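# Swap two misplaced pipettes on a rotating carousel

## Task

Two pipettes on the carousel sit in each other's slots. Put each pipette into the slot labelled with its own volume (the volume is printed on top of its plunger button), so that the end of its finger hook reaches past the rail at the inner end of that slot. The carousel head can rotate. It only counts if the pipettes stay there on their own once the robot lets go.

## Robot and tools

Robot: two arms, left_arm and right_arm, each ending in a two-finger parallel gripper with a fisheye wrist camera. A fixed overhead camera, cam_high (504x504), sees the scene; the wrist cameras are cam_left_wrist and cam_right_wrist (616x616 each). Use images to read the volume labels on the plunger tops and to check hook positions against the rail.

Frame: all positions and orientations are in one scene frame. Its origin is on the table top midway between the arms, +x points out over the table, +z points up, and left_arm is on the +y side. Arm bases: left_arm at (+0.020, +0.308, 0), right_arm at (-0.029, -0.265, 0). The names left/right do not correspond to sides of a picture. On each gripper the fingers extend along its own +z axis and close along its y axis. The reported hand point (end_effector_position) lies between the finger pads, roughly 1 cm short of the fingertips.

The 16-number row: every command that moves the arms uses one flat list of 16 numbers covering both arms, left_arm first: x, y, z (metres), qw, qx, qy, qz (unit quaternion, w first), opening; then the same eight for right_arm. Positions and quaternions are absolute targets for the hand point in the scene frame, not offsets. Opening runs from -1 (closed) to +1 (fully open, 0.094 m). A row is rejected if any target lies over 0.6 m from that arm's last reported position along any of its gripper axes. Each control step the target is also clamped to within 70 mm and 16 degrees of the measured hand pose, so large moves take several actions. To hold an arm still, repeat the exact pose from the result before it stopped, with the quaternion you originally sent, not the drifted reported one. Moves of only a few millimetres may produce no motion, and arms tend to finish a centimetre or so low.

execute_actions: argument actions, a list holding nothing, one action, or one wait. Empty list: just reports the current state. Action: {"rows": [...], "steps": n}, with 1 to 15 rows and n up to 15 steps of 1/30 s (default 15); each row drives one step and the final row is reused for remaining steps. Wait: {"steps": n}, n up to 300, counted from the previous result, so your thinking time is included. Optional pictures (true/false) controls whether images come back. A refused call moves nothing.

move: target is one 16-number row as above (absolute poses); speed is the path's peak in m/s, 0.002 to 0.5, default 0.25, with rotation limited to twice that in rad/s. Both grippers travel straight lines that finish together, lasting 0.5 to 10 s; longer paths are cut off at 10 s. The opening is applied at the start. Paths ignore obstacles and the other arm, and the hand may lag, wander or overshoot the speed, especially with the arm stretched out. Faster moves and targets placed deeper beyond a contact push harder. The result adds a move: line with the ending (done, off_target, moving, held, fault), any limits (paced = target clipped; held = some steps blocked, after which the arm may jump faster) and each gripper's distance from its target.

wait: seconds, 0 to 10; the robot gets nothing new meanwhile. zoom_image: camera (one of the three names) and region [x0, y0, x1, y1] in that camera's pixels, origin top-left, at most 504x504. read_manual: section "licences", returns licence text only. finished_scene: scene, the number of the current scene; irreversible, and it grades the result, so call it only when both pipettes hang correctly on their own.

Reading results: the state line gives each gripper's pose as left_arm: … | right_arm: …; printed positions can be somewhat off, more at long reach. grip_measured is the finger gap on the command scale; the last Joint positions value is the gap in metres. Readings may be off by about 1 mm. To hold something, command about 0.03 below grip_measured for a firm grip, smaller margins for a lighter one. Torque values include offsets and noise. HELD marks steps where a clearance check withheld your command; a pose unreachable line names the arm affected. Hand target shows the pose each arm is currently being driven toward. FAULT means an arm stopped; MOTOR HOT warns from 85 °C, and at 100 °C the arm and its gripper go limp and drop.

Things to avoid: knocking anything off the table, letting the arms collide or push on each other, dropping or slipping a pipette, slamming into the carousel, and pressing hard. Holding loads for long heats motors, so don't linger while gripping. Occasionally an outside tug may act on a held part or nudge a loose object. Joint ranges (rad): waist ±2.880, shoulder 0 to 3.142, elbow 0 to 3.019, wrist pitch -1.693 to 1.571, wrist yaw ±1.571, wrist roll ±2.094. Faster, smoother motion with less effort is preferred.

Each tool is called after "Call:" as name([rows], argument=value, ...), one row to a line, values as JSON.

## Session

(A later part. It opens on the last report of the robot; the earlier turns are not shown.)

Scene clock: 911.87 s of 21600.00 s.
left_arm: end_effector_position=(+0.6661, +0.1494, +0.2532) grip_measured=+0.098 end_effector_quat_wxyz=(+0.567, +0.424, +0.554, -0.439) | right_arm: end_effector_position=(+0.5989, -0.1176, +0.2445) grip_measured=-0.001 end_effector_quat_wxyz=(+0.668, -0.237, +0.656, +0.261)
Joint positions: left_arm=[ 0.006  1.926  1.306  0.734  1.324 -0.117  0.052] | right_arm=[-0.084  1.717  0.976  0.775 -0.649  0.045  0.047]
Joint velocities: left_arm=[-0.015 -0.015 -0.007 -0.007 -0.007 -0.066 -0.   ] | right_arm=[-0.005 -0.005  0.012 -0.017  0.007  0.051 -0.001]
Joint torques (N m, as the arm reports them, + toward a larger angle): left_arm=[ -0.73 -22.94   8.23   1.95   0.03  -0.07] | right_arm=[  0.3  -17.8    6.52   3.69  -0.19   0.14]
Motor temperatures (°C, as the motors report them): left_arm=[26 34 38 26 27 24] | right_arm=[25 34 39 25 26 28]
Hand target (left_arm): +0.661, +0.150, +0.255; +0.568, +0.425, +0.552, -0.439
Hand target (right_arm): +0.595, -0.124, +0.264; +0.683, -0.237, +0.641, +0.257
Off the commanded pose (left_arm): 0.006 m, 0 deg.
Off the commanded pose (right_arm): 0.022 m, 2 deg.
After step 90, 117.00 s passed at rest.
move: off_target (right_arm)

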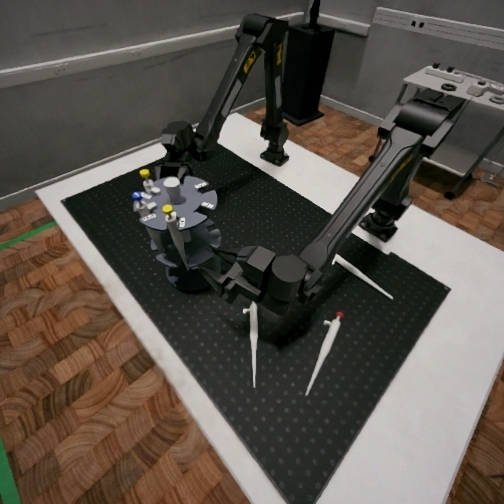

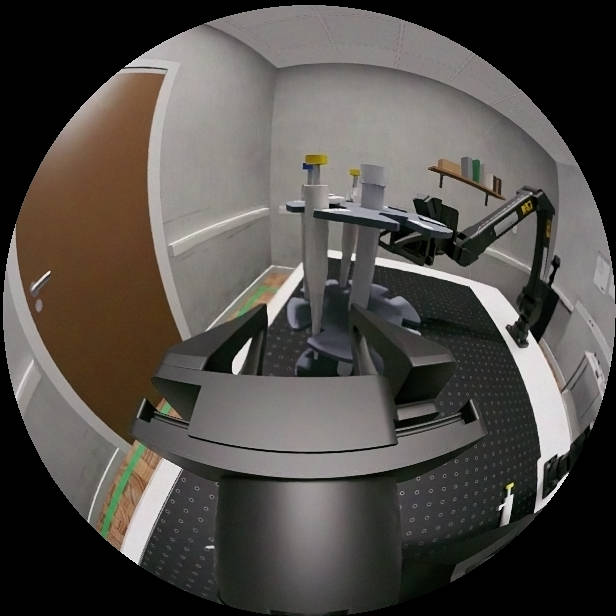

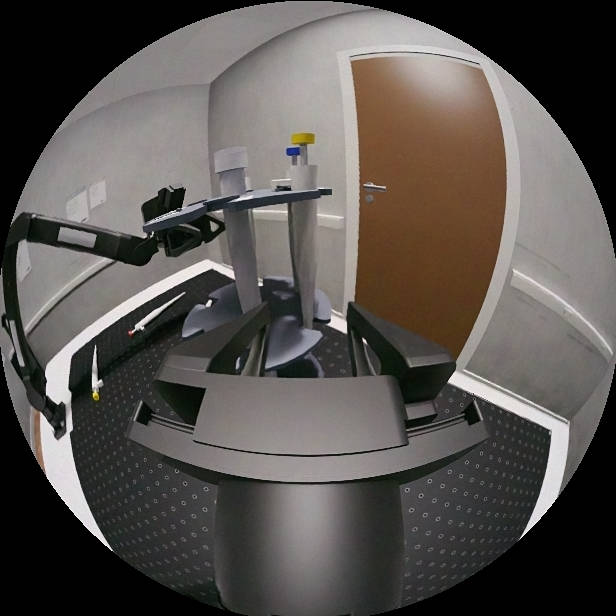

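Call:
move(target=[0.58,0.42,0.30,0.0,-0.1305,0.9914,0.0,0.3, 0.38,-0.16,0.38,0.0,-0.4226,0.9063,0.0,0.1], speed=0.3)

Scene clock: 918.87 s of 21600.00 s.
left_arm: end_effector_position=(+0.5722, +0.4163, +0.2902) grip_measured=+0.298 end_effector_quat_wxyz=(+0.017, -0.115, +0.993, +0.007) | right_arm: end_effector_position=(+0.3798, -0.1633, +0.3560) grip_measured=+0.099 end_effector_quat_wxyz=(+0.054, -0.419, +0.906, -0.001)
Joint positions: left_arm=[ 0.185  1.804  1.942 -1.673 -0.011 -0.038  0.061] | right_arm=[ 0.084  1.396  1.621 -1.688 -0.018 -0.628  0.052]
Joint velocities: left_arm=[-0.015 -0.005 -0.012 -0.002 -0.037 -0.022  0.   ] | right_arm=[ 0.005  0.005 -0.022  0.022 -0.022 -0.066 -0.   ]
Joint torques (N m, as the arm reports them, + toward a larger angle): left_arm=[  0.67 -18.93  15.87  -0.23  -0.17  -0.02] | right_arm=[  1.58 -12.83  10.65   0.1    0.07   0.1 ]
Motor temperatures (°C, as the motors report them): left_arm=[26 34 39 26 27 24] | right_arm=[25 34 40 25 26 28]
Hand target (left_arm): +0.582, +0.423, +0.299; +0.026, -0.124, +0.992, +0.009
Hand target (right_arm): +0.375, -0.160, +0.378; +0.074, -0.422, +0.904, -0.007
Off the commanded pose (left_arm): 0.013 m, 3 deg.
Off the commanded pose (right_arm): 0.024 m, 6 deg.
joint sent to its limit (left arm) — the command would take joint 4 (wrist pitch) past its lower limit, so that joint was sent only as far as its limit.
joint sent to its limit (right arm) — the command would take joint 4 (wrist pitch) past its lower limit, so that joint was sent only as far as its limit.
move: off_target (left_arm, right_arm)

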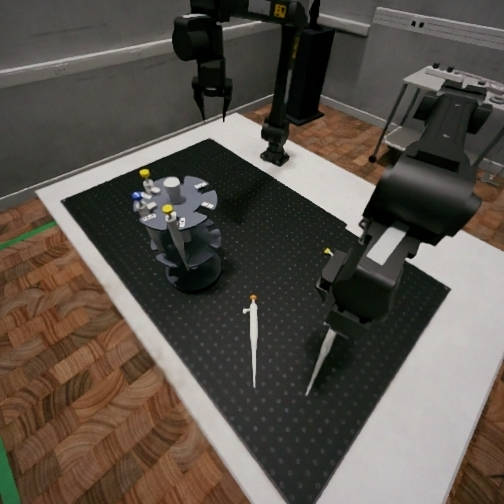

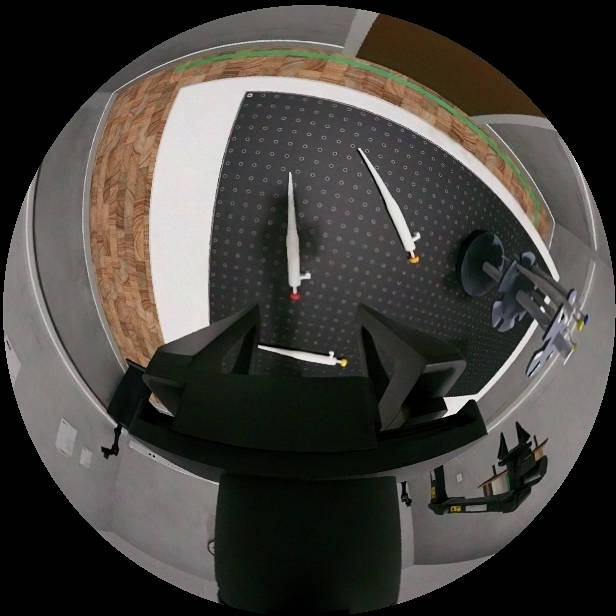

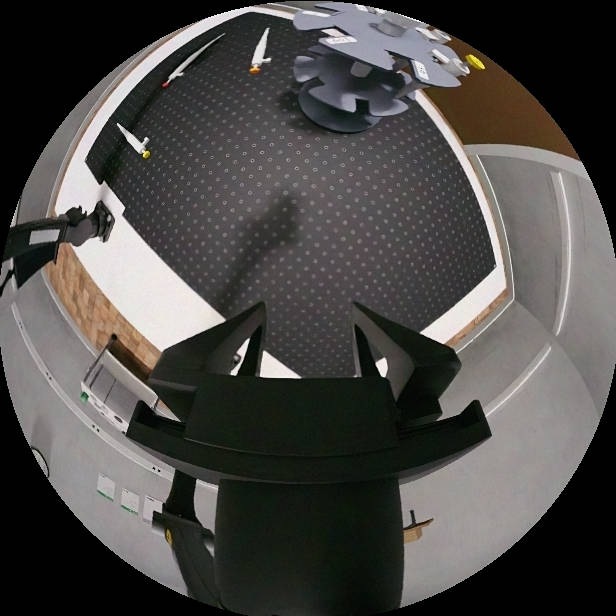

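Call:
move(target=[0.604,0.452,0.09,0.0,-0.1132,0.9936,0.0,-0.2, 0.38,-0.16,0.30,0.0,-0.4226,0.9063,0.0,0.1], speed=0.2)

Scene clock: 928.83 s of 21600.00 s.
left_arm: end_effector_position=(+0.6049, +0.4480, +0.1006) grip_measured=-0.198 end_effector_quat_wxyz=(+0.003, -0.114, +0.993, +0.002) | right_arm: end_effector_position=(+0.3762, -0.1665, +0.3087) grip_measured=+0.099 end_effector_quat_wxyz=(+0.002, -0.420, +0.908, +0.002)
Joint positions: left_arm=[ 0.228  1.973  1.692 -1.284 -0.003  0.006  0.038] | right_arm=[ 0.084  1.432  1.536 -1.671 -0.005 -0.628  0.052]
Joint velocities: left_arm=[-0.005 -0.005  0.002 -0.012  0.007 -0.007  0.001] | right_arm=[-0.005 -0.005  0.002 -0.012 -0.081  0.037 -0.   ]
Joint torques (N m, as the arm reports them, + toward a larger angle): left_arm=[  0.02 -22.5    9.3    0.64   0.07   0.13] | right_arm=[  1.74 -10.26   7.61   1.59   0.08   0.1 ]
Motor temperatures (°C, as the motors report them): left_arm=[26 33 41 26 27 24] | right_arm=[25 33 41 25 26 28]
Hand target (left_arm): +0.604, +0.451, +0.090; -0.001, -0.113, +0.994, +0.000
Hand target (right_arm): +0.380, -0.160, +0.300; -0.000, -0.422, +0.906, +0.000
Off the commanded pose (left_arm): 0.011 m, 0 deg.
Off the commanded pose (right_arm): 0.012 m, 1 deg.
After step 90, 5.47 s passed at rest.
move: off_target (left_arm, right_arm)

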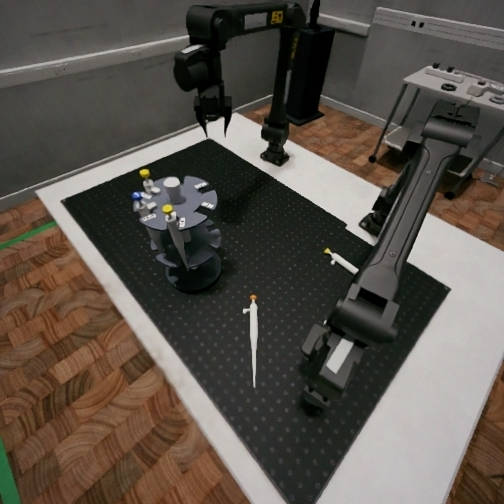

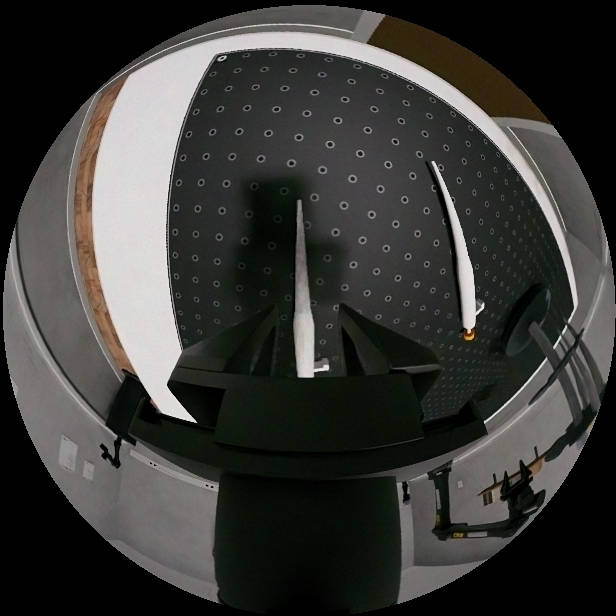

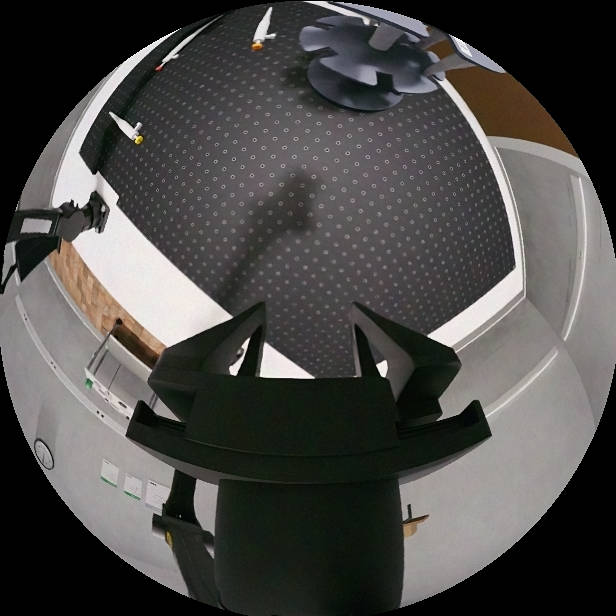

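Call:
move(target=[0.603,0.458,0.035,0.0,-0.1132,0.9936,0.0,-0.4, 0.38,-0.16,0.30,0.0,-0.4226,0.9063,0.0,0.1], speed=0.06)

Scene clock: 936.43 s of 21600.00 s.
left_arm: end_effector_position=(+0.6069, +0.4546, +0.0539) grip_measured=-0.398 end_effector_quat_wxyz=(+0.011, -0.114, +0.993, +0.003) | right_arm: end_effector_position=(+0.3762, -0.1666, +0.3087) grip_measured=+0.099 end_effector_quat_wxyz=(+0.002, -0.420, +0.908, +0.002)
Joint positions: left_arm=[ 0.238  2.014  1.627 -1.163 -0.003  0.017  0.028] | right_arm=[ 0.084  1.432  1.536 -1.671 -0.005 -0.628  0.052]
Joint velocities: left_arm=[-0.015  0.005  0.002 -0.012  0.022  0.007  0.   ] | right_arm=[ 0.005 -0.015 -0.017 -0.012 -0.051  0.022 -0.   ]
Joint torques (N m, as the arm reports them, + toward a larger angle): left_arm=[ -0.87 -20.74   8.74   0.66   0.11   0.14] | right_arm=[ 1.95 -9.97  7.36  1.53  0.05  0.09]
Motor temperatures (°C, as the motors report them): left_arm=[26 33 40 26 27 24] | right_arm=[25 33 40 25 26 28]
Hand target (left_arm): +0.603, +0.458, +0.035; -0.000, -0.113, +0.994, -0.000
Hand target (right_arm): +0.380, -0.160, +0.300; -0.000, -0.423, +0.906, +0.000
Off the commanded pose (left_arm): 0.020 m, 1 deg.
Off the commanded pose (right_arm): 0.012 m, 1 deg.
After step 90, 3.13 s passed at rest.
move: off_target (left_arm, right_arm)

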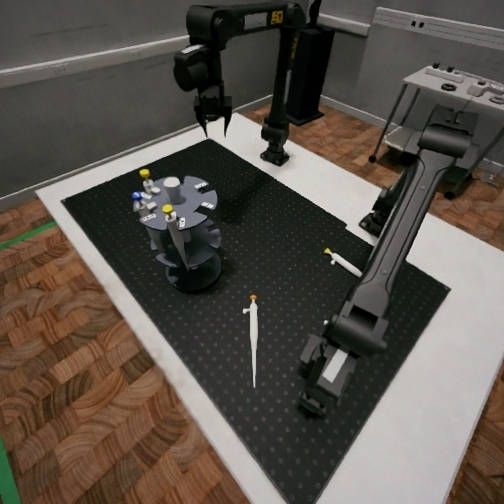

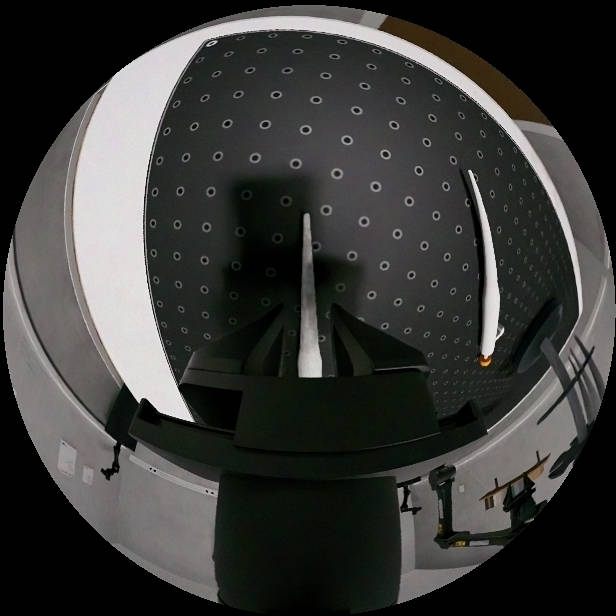

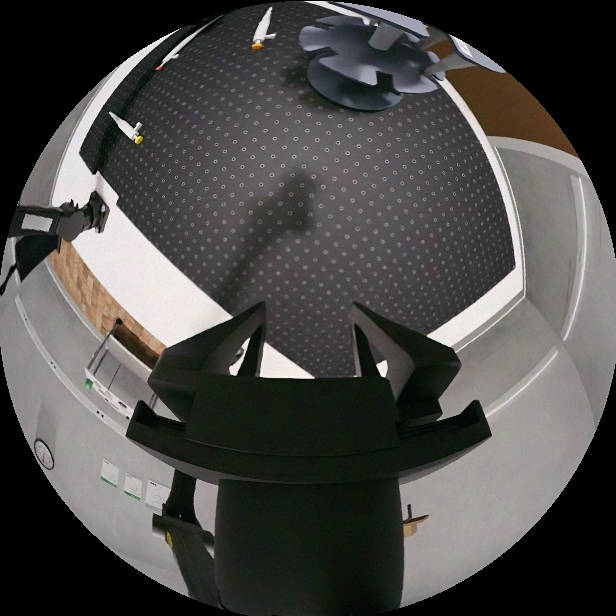

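Call:
move(target=[0.603,0.458,0.020,0.0,-0.1132,0.9936,0.0,-0.4, 0.38,-0.16,0.30,0.0,-0.4226,0.9063,0.0,0.1], speed=0.04)

Scene clock: 942.43 s of 21600.00 s.
left_arm: end_effector_position=(+0.6081, +0.4549, +0.0415) grip_measured=-0.398 end_effector_quat_wxyz=(+0.013, -0.113, +0.993, +0.003) | right_arm: end_effector_position=(+0.3762, -0.1665, +0.3087) grip_measured=+0.099 end_effector_quat_wxyz=(+0.002, -0.420, +0.908, +0.002)
Joint positions: left_arm=[ 0.238  2.026  1.613 -1.131 -0.003  0.018  0.028] | right_arm=[ 0.084  1.432  1.536 -1.671 -0.005 -0.628  0.052]
Joint velocities: left_arm=[-0.005 -0.005  0.012 -0.012 -0.051 -0.066 -0.001] | right_arm=[-0.005  0.015 -0.002  0.007 -0.037  0.022 -0.001]
Joint torques (N m, as the arm reports them, + toward a larger angle): left_arm=[ -0.37 -20.84   8.4    0.73   0.09   0.11] | right_arm=[  1.54 -10.57   7.29   1.5    0.05   0.1 ]
Motor temperatures (°C, as the motors report them): left_arm=[26 33 39 26 27 24] | right_arm=[25 33 40 25 26 28]
Hand target (left_arm): +0.602, +0.458, +0.020; -0.000, -0.113, +0.994, -0.000
Hand target (right_arm): +0.380, -0.160, +0.300; -0.000, -0.423, +0.906, +0.000
Off the commanded pose (left_arm): 0.022 m, 2 deg.
Off the commanded pose (right_arm): 0.012 m, 0 deg.
After step 90, 1.73 s passed at rest.
move: off_target (left_arm, right_arm)

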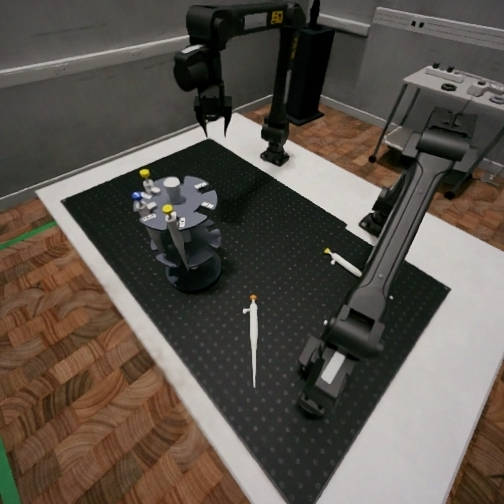

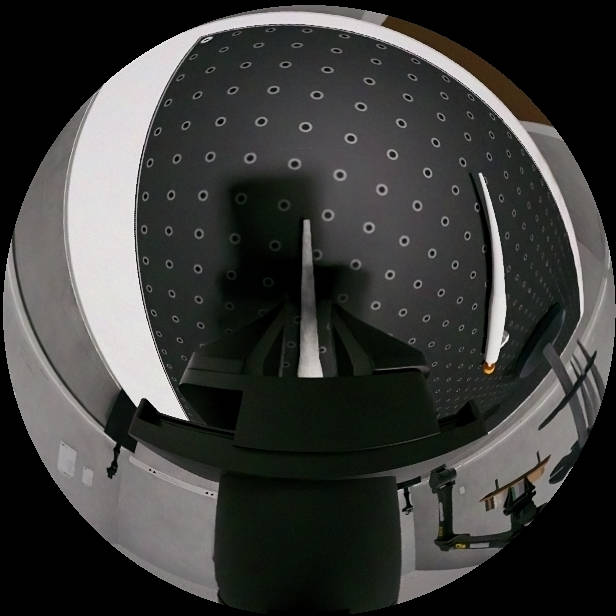

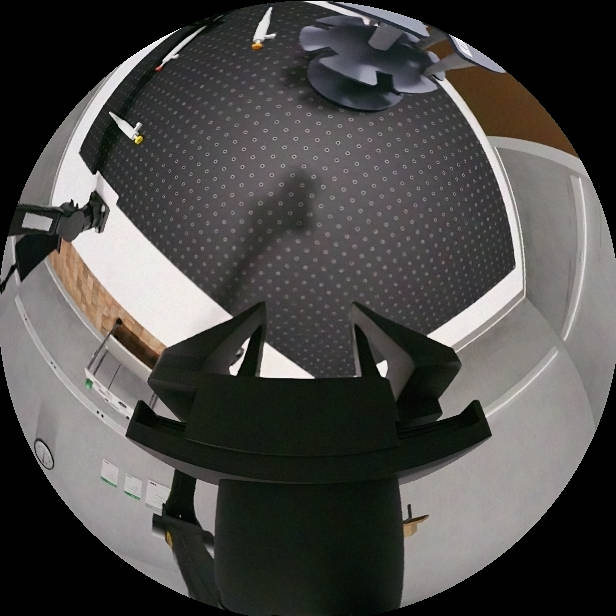

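Call:
move(target=[0.603,0.458,0.008,0.0,-0.1132,0.9936,0.0,-0.4, 0.38,-0.16,0.30,0.0,-0.4226,0.9063,0.0,0.1], speed=0.04)

Scene clock: 947.90 s of 21600.00 s.
left_arm: end_effector_position=(+0.6084, +0.4550, +0.0290) grip_measured=-0.398 end_effector_quat_wxyz=(+0.013, -0.113, +0.993, +0.003) | right_arm: end_effector_position=(+0.3762, -0.1665, +0.3087) grip_measured=+0.099 end_effector_quat_wxyz=(+0.002, -0.420, +0.908, +0.002)
Joint positions: left_arm=[ 0.238  2.041  1.602 -1.106 -0.003  0.018  0.028] | right_arm=[ 0.084  1.432  1.536 -1.671 -0.005 -0.628  0.052]
Joint velocities: left_arm=[ 0.005 -0.005 -0.007 -0.002 -0.007 -0.037 -0.   ] | right_arm=[-0.005  0.005 -0.007  0.007 -0.051 -0.051  0.002]
Joint torques (N m, as the arm reports them, + toward a larger angle): left_arm=[  0.04 -20.74   8.29   0.73   0.07   0.11] | right_arm=[  1.85 -10.46   7.31   1.73   0.08   0.13]
Motor temperatures (°C, as the motors report them): left_arm=[26 33 38 26 27 24] | right_arm=[25 32 40 25 26 28]
Hand target (left_arm): +0.603, +0.458, +0.008; +0.000, -0.113, +0.994, -0.000
Hand target (right_arm): +0.380, -0.160, +0.300; -0.000, -0.423, +0.906, +0.000
Off the commanded pose (left_arm): 0.022 m, 2 deg.
Off the commanded pose (right_arm): 0.012 m, 0 deg.
After step 90, 1.23 s passed at rest.
move: off_target (left_arm, right_arm)

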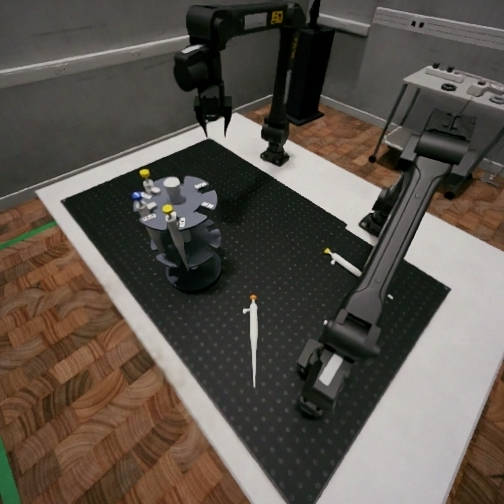

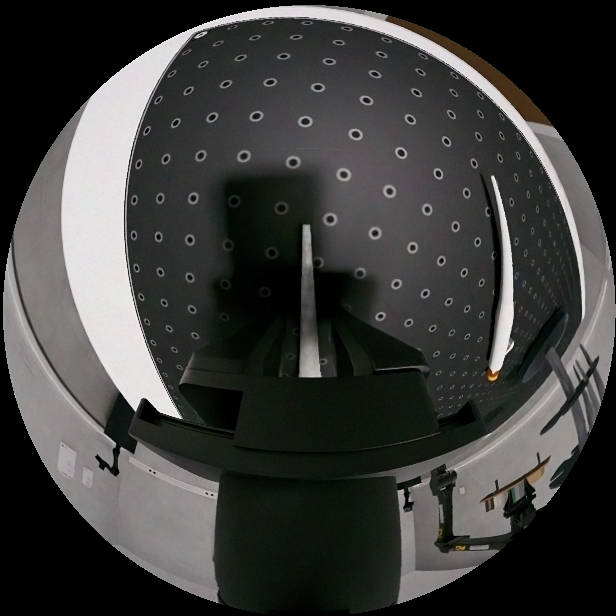

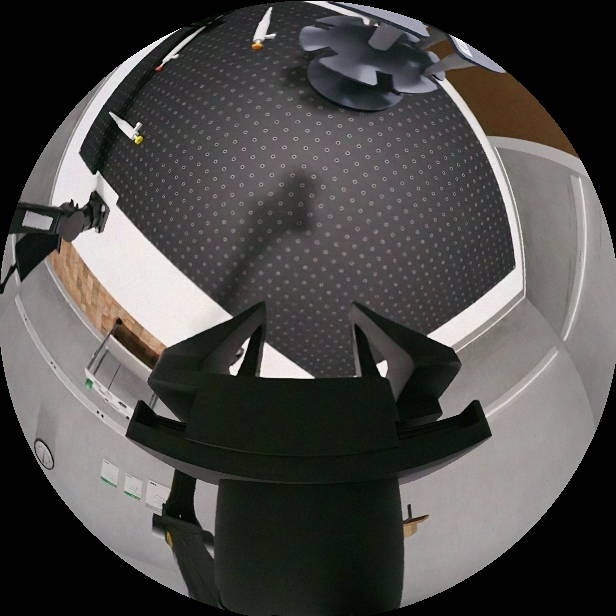

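Call:
move(target=[0.603,0.458,-0.001,0.0,-0.1132,0.9936,0.0,-0.4, 0.38,-0.16,0.30,0.0,-0.4226,0.9063,0.0,0.1], speed=0.04)

Call:
zoom_image(camera="cam_left_wrist", region=[230, 210, 390, 380])

Scene clock: 952.83 s of 21600.00 s.
left_arm: end_effector_position=(+0.6113, +0.4556, +0.0278) grip_measured=-0.398 end_effector_quat_wxyz=(+0.020, -0.113, +0.993, +0.004) | right_arm: end_effector_position=(+0.3762, -0.1665, +0.3087) grip_measured=+0.099 end_effector_quat_wxyz=(+0.002, -0.420, +0.908, +0.002)
Joint positions: left_arm=[ 0.238  2.042  1.599 -1.088 -0.003  0.018  0.028] | right_arm=[ 0.084  1.432  1.536 -1.671 -0.005 -0.628  0.052]
Joint velocities: left_arm=[-0.024 -0.005 -0.012 -0.002  0.022  0.007  0.   ] | right_arm=[-0.005  0.005 -0.017  0.012  0.051 -0.051 -0.   ]
Joint torques (N m, as the arm reports them, + toward a larger angle): left_arm=[  0.17 -20.15   7.96   0.65   0.07   0.11] | right_arm=[  1.97 -10.57   7.31   1.74   0.08   0.12]
Motor temperatures (°C, as the motors report them): left_arm=[26 33 38 26 27 24] | right_arm=[25 32 40 25 26 28]
Hand target (left_arm): +0.602, +0.458, -0.000; +0.000, -0.113, +0.994, -0.000
Hand target (right_arm): +0.380, -0.160, +0.300; -0.000, -0.423, +0.906, +0.000
Off the commanded pose (left_arm): 0.030 m, 2 deg.
Off the commanded pose (right_arm): 0.012 m, 0 deg.
After step 90, 0.93 s passed at rest.
move: off_target (left_arm, right_arm)

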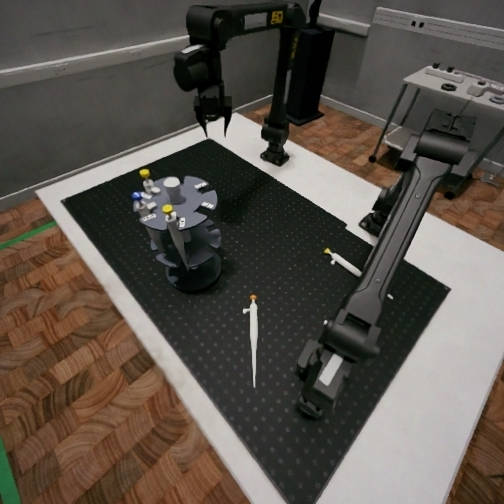

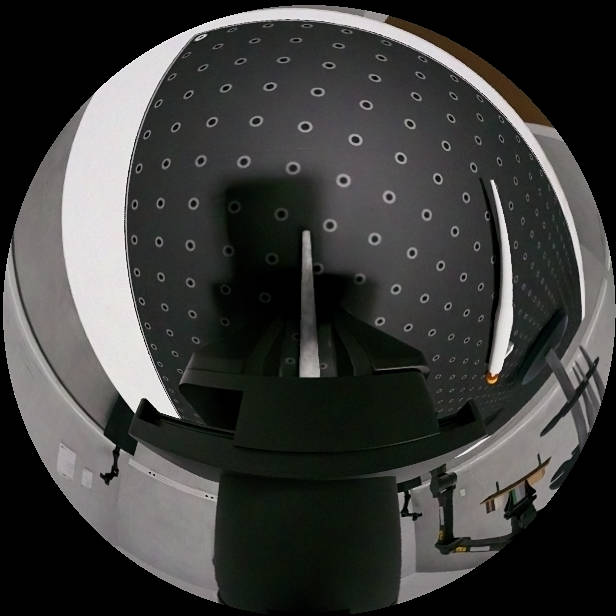

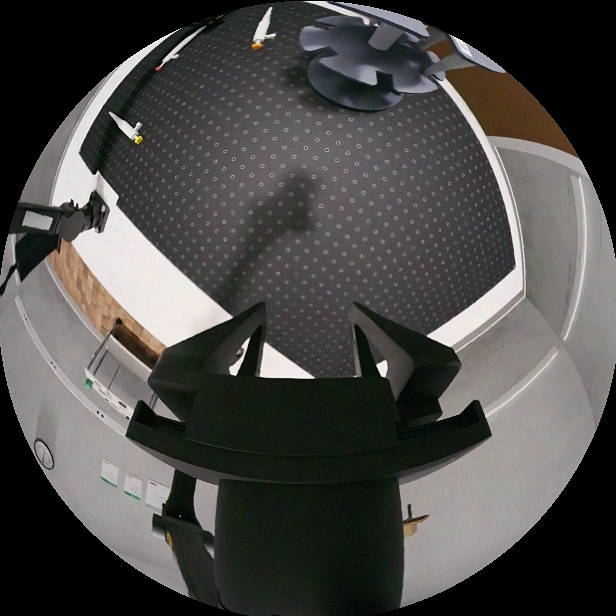

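Region (230, 210, 390, 380) of cam_left_wrist's 616x616 image, scaled by 2.965, with more detail than that image has; it fills the left 474 columns of this view, and the rest is white.

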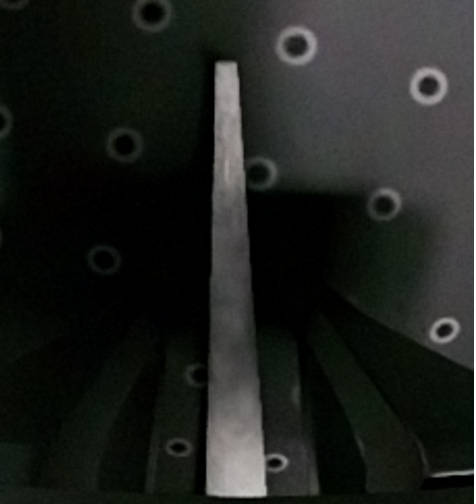

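Call:
move(target=[0.6113,0.4556,0.0278,0.020,-0.113,0.993,0.004,-0.90, 0.38,-0.16,0.30,0.0,-0.4226,0.9063,0.0,0.1], speed=0.04)

Scene clock: 955.43 s of 21600.00 s.
left_arm: end_effector_position=(+0.6113, +0.4556, +0.0278) grip_measured=-0.814 end_effector_quat_wxyz=(+0.020, -0.113, +0.993, +0.004) | right_arm: end_effector_position=(+0.3762, -0.1665, +0.3087) grip_measured=+0.099 end_effector_quat_wxyz=(+0.002, -0.420, +0.908, +0.002)
Joint positions: left_arm=[ 0.238  2.042  1.599 -1.088 -0.002  0.018  0.009] | right_arm=[ 0.084  1.432  1.536 -1.671 -0.005 -0.628  0.052]
Joint velocities: left_arm=[ 0.015 -0.005  0.002  0.012 -0.007 -0.022  0.   ] | right_arm=[-0.005  0.005  0.007  0.007  0.037  0.022 -0.001]
Joint torques (N m, as the arm reports them, + toward a larger angle): left_arm=[ -0.99 -23.52   9.57   0.24  -0.03   0.06] | right_arm=[  1.71 -10.18   7.31   1.7    0.06   0.11]
Motor temperatures (°C, as the motors report them): left_arm=[26 33 38 26 27 24] | right_arm=[25 32 39 25 26 28]
Hand target (left_arm): +0.611, +0.456, +0.028; +0.020, -0.113, +0.993, +0.004
Hand target (right_arm): +0.380, -0.160, +0.300; -0.000, -0.423, +0.906, +0.000
Off the commanded pose (left_arm): 0.000 m, 0 deg.
Off the commanded pose (right_arm): 0.012 m, 0 deg.
move: off_target (right_arm)

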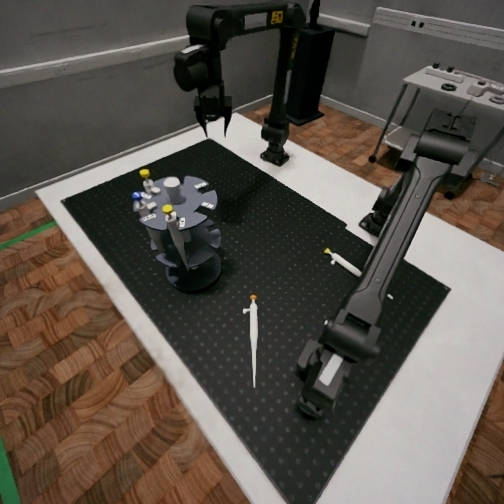

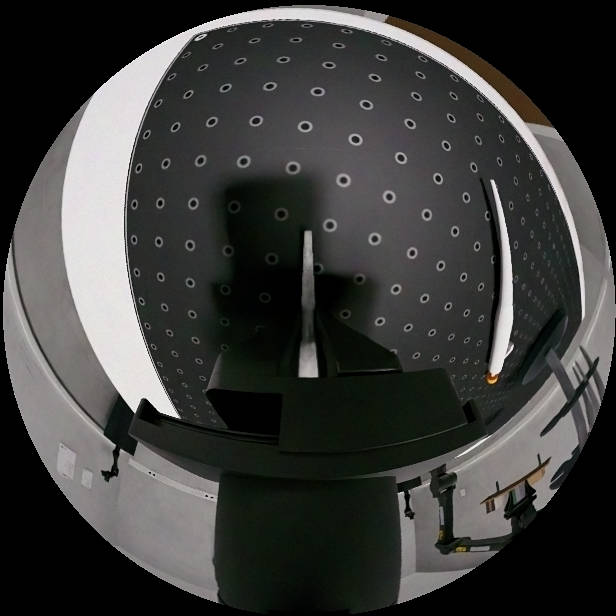

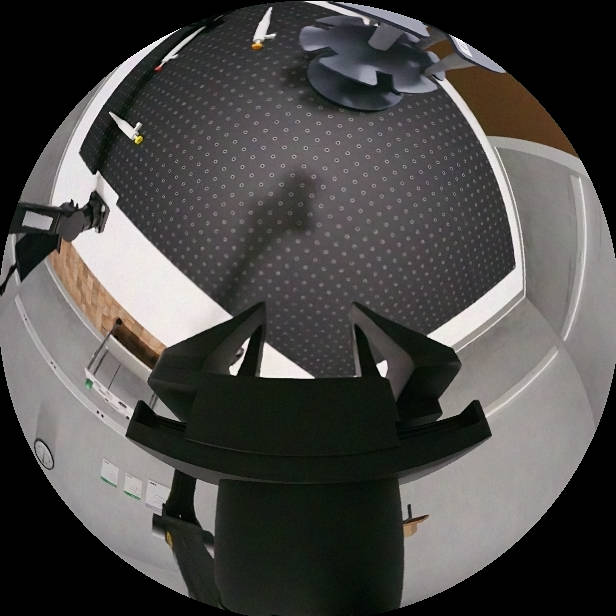

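Gripped. Lift slowly.

Call:
move(target=[0.605,0.455,0.12,0.0,-0.1132,0.9936,0.0,-0.86, 0.38,-0.16,0.30,0.0,-0.4226,0.9063,0.0,0.1], speed=0.08)

Scene clock: 958.63 s of 21600.00 s.
left_arm: end_effector_position=(+0.5901, +0.4503, +0.0963) grip_measured=-0.814 end_effector_quat_wxyz=(-0.022, -0.113, +0.993, -0.002) | right_arm: end_effector_position=(+0.3762, -0.1665, +0.3087) grip_measured=+0.099 end_effector_quat_wxyz=(+0.002, -0.420, +0.908, +0.002)
Joint positions: left_arm=[ 0.238  1.973  1.68  -1.322 -0.002  0.018  0.009] | right_arm=[ 0.084  1.432  1.536 -1.671 -0.005 -0.628  0.052]
Joint velocities: left_arm=[-0.034 -0.005  0.002 -0.012  0.022 -0.037 -0.   ] | right_arm=[-0.005 -0.015  0.002  0.002 -0.066  0.007  0.   ]
Joint torques (N m, as the arm reports them, + toward a larger angle): left_arm=[ -0.42 -24.28  15.05  -0.5    0.04   0.07] | right_arm=[  2.07 -10.1    7.44   1.79   0.09   0.14]
Motor temperatures (°C, as the motors report them): left_arm=[26 34 38 26 27 24] | right_arm=[25 32 39 25 26 28]
Hand target (left_arm): +0.604, +0.455, +0.120; +0.000, -0.113, +0.994, +0.000
Hand target (right_arm): +0.380, -0.160, +0.300; -0.000, -0.423, +0.906, +0.000
Off the commanded pose (left_arm): 0.028 m, 3 deg.
Off the commanded pose (right_arm): 0.012 m, 0 deg.
move: off_target (left_arm, right_arm)

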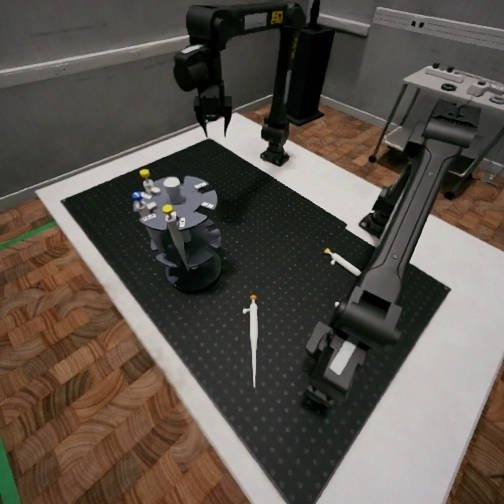

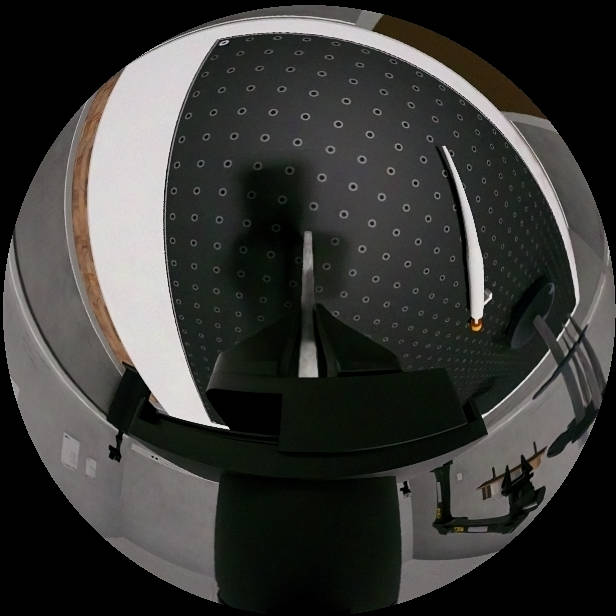

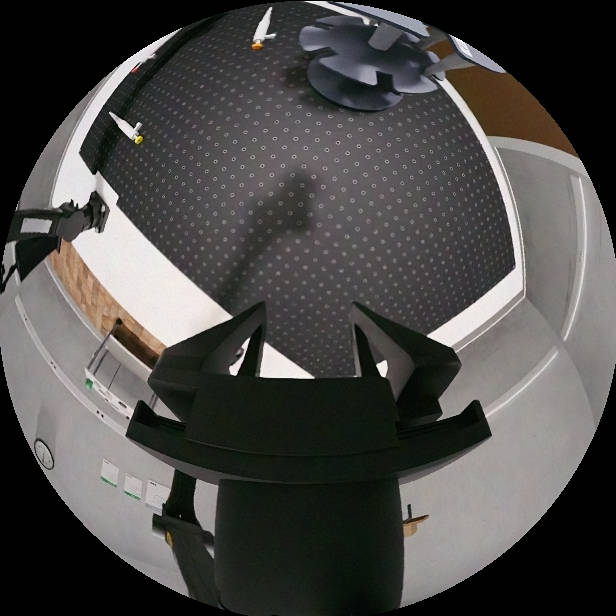

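Call:
move(target=[0.43,0.07,0.18,0.0,0.9063,0.4226,0.0,-0.86, 0.36,-0.24,0.31,0.0,-0.4226,0.9063,0.0,0.1], speed=0.3)

Scene clock: 969.50 s of 21600.00 s.
left_arm: end_effector_position=(+0.4247, +0.0727, +0.1669) grip_measured=-0.813 end_effector_quat_wxyz=(-0.004, +0.904, +0.428, -0.003) | right_arm: end_effector_position=(+0.3663, -0.2322, +0.3032) grip_measured=+0.099 end_effector_quat_wxyz=(-0.005, -0.423, +0.906, +0.004)
Joint positions: left_arm=[-0.533  1.598  1.348 -1.33  -0.     1.73   0.009] | right_arm=[-0.071  1.387  1.476 -1.671 -0.004 -0.791  0.052]
Joint velocities: left_arm=[-0.005 -0.005 -0.002 -0.012  0.037  0.066  0.   ] | right_arm=[-0.005 -0.005  0.017 -0.002 -0.037  0.081  0.   ]
Joint torques (N m, as the arm reports them, + toward a larger angle): left_arm=[ -1.84 -17.21  11.91  -0.37   0.06   0.15] | right_arm=[ -0.31 -12.99   7.36   0.52   0.07  -0.12]
Motor temperatures (°C, as the motors report them): left_arm=[26 34 39 26 27 24] | right_arm=[25 32 39 25 26 28]
Hand target (left_arm): +0.426, +0.071, +0.180; +0.004, +0.906, +0.423, +0.002
Hand target (right_arm): +0.360, -0.239, +0.309; +0.000, -0.423, +0.906, -0.000
Off the commanded pose (left_arm): 0.014 m, 1 deg.
Off the commanded pose (right_arm): 0.012 m, 1 deg.
After step 90, 3.17 s passed at rest.
move: off_target (left_arm, right_arm)

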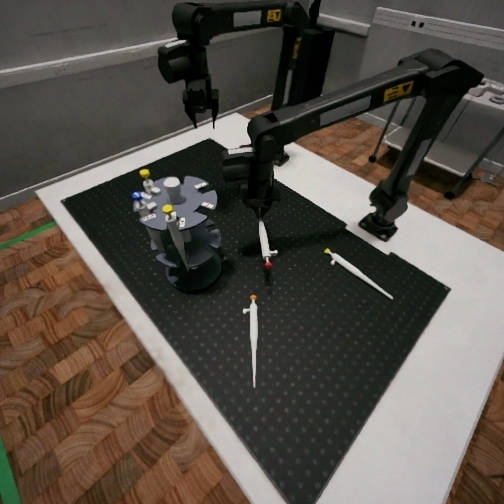

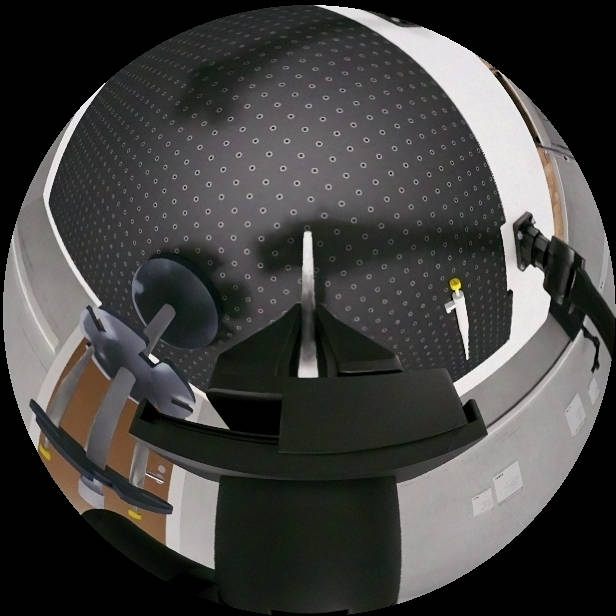

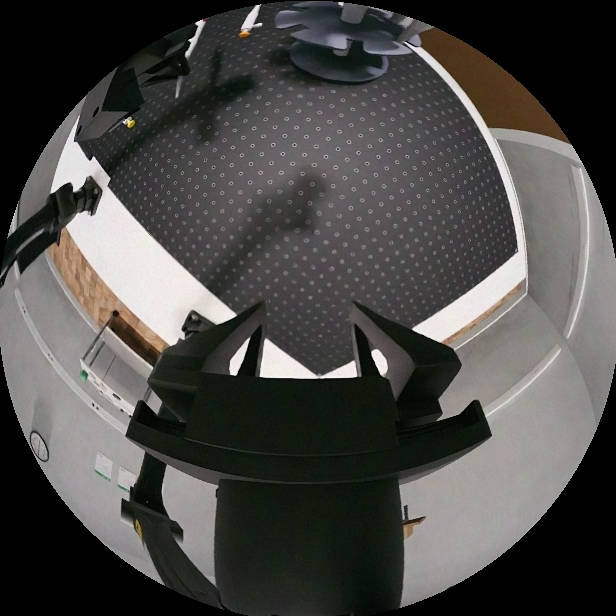

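Call:
zoom_image(camera="cam_high", region=[250, 245, 290, 280])

Call:
move(target=[0.41,-0.02,0.18,0.6409,0.6409,0.2988,0.2988,-0.86, 0.36,-0.24,0.31,0.0,-0.4226,0.9063,0.0,0.1], speed=0.3)

Region (250, 245, 290, 280) of cam_high's 504x504 image, scaled by 12.600, with more detail than that image has; it fills the top 441 rows of this view, and the rest is white.

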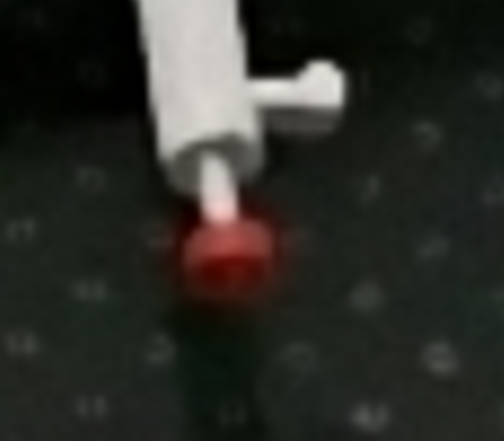

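Scene clock: 975.03 s of 21600.00 s.
left_arm: end_effector_position=(+0.4117, -0.0182, +0.1815) grip_measured=-0.813 end_effector_quat_wxyz=(+0.636, +0.640, +0.309, +0.300) | right_arm: end_effector_position=(+0.3664, -0.2328, +0.3032) grip_measured=+0.099 end_effector_quat_wxyz=(-0.005, -0.424, +0.906, +0.004)
Joint positions: left_arm=[-0.708  1.513  0.48   1.021 -0.02   1.561  0.009] | right_arm=[-0.073  1.387  1.476 -1.671 -0.004 -0.794  0.052]
Joint velocities: left_arm=[-0.005 -0.005 -0.007  0.007  0.051 -0.051  0.001] | right_arm=[-0.005 -0.015 -0.002 -0.012  0.095  0.066 -0.   ]
Joint torques (N m, as the arm reports them, + toward a larger angle): left_arm=[ -1.09 -10.96   6.56   2.71  -0.16  -0.04] | right_arm=[ -0.35 -13.25   7.37   0.36   0.06  -0.11]
Motor temperatures (°C, as the motors report them): left_arm=[26 33 39 26 27 24] | right_arm=[25 32 39 25 26 28]
Hand target (left_arm): +0.408, -0.019, +0.181; +0.641, +0.637, +0.306, +0.300
Hand target (right_arm): +0.360, -0.240, +0.310; -0.000, -0.422, +0.906, -0.000
Off the commanded pose (left_arm): 0.003 m, 1 deg.
Off the commanded pose (right_arm): 0.012 m, 1 deg.
move: off_target (right_arm)

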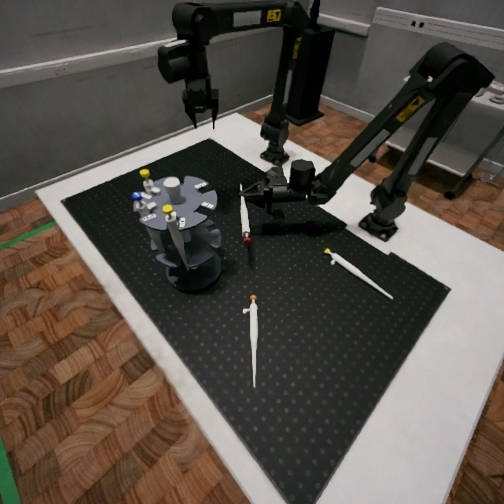

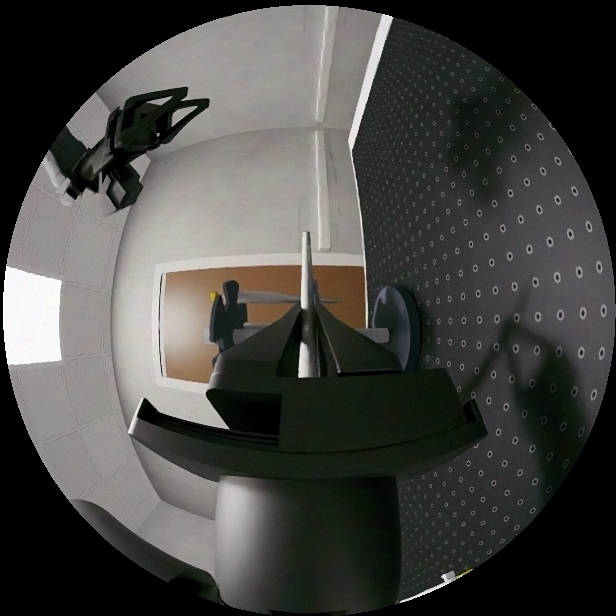

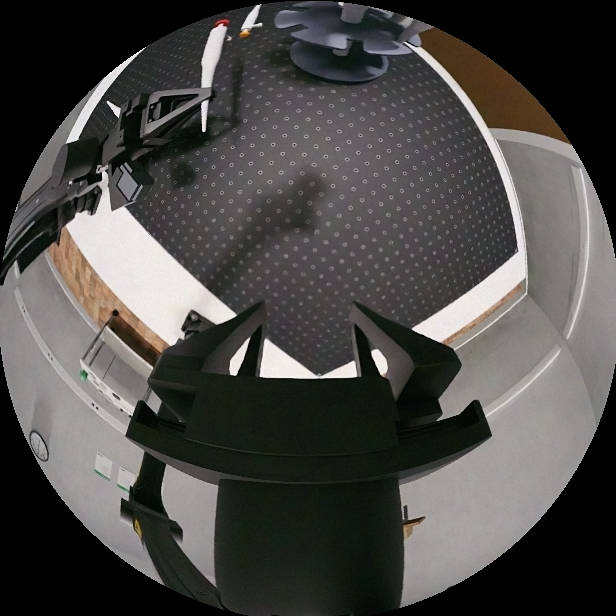

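Call:
move(target=[0.4117,-0.0182,0.1815,0.636,0.640,0.309,0.300,-0.86, 0.465,0.042,0.27,0.0,-0.4384,0.8988,0.0,0.1], speed=0.2)

Scene clock: 981.73 s of 21600.00 s.
left_arm: end_effector_position=(+0.4117, -0.0182, +0.1815) grip_measured=-0.813 end_effector_quat_wxyz=(+0.636, +0.640, +0.309, +0.300) | right_arm: end_effector_position=(+0.4579, +0.0317, +0.2565) grip_measured=+0.099 end_effector_quat_wxyz=(-0.017, -0.443, +0.896, +0.001)
Joint positions: left_arm=[-0.708  1.513  0.48   1.021 -0.02   1.561  0.009] | right_arm=[ 0.393  1.869  1.947 -1.683 -0.005 -0.371  0.052]
Joint velocities: left_arm=[-0.015 -0.005  0.012 -0.007 -0.007  0.066 -0.001] | right_arm=[-0.005  0.015  0.012 -0.012  0.037 -0.051 -0.001]
Joint torques (N m, as the arm reports them, + toward a larger angle): left_arm=[ -0.79 -10.81   7.26   1.87  -0.06  -0.04] | right_arm=[  1.14 -18.09  12.29  -0.22   0.07   0.14]
Motor temperatures (°C, as the motors report them): left_arm=[26 33 38 26 27 24] | right_arm=[25 32 40 25 26 28]
Hand target (left_arm): +0.412, -0.018, +0.182; +0.636, +0.640, +0.309, +0.300
Hand target (right_arm): +0.467, +0.039, +0.272; -0.001, -0.438, +0.899, +0.001
Off the commanded pose (left_arm): 0.000 m, 0 deg.
Off the commanded pose (right_arm): 0.018 m, 2 deg.
After step 90, 1.77 s passed at rest.
move: off_target (right_arm)

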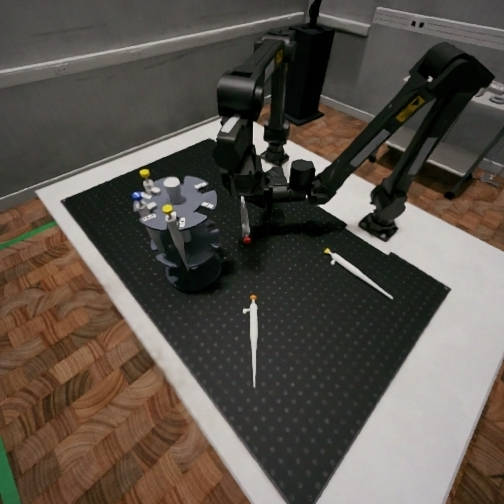

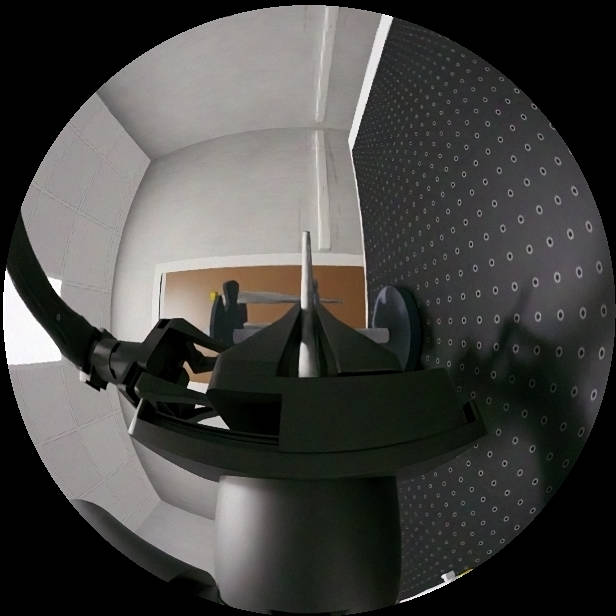

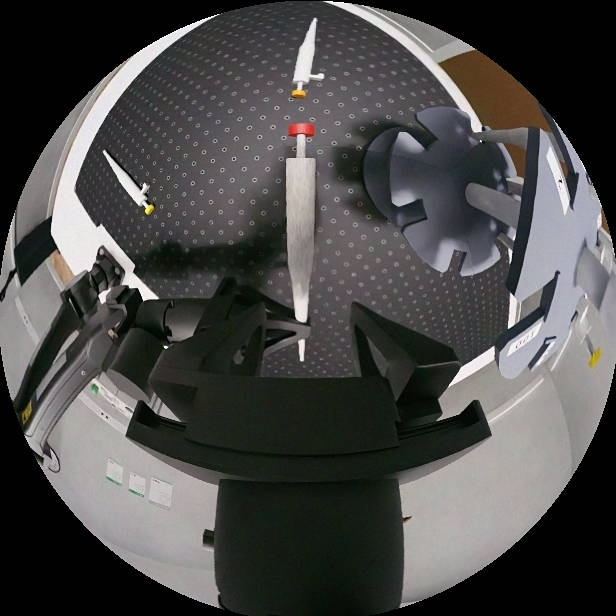

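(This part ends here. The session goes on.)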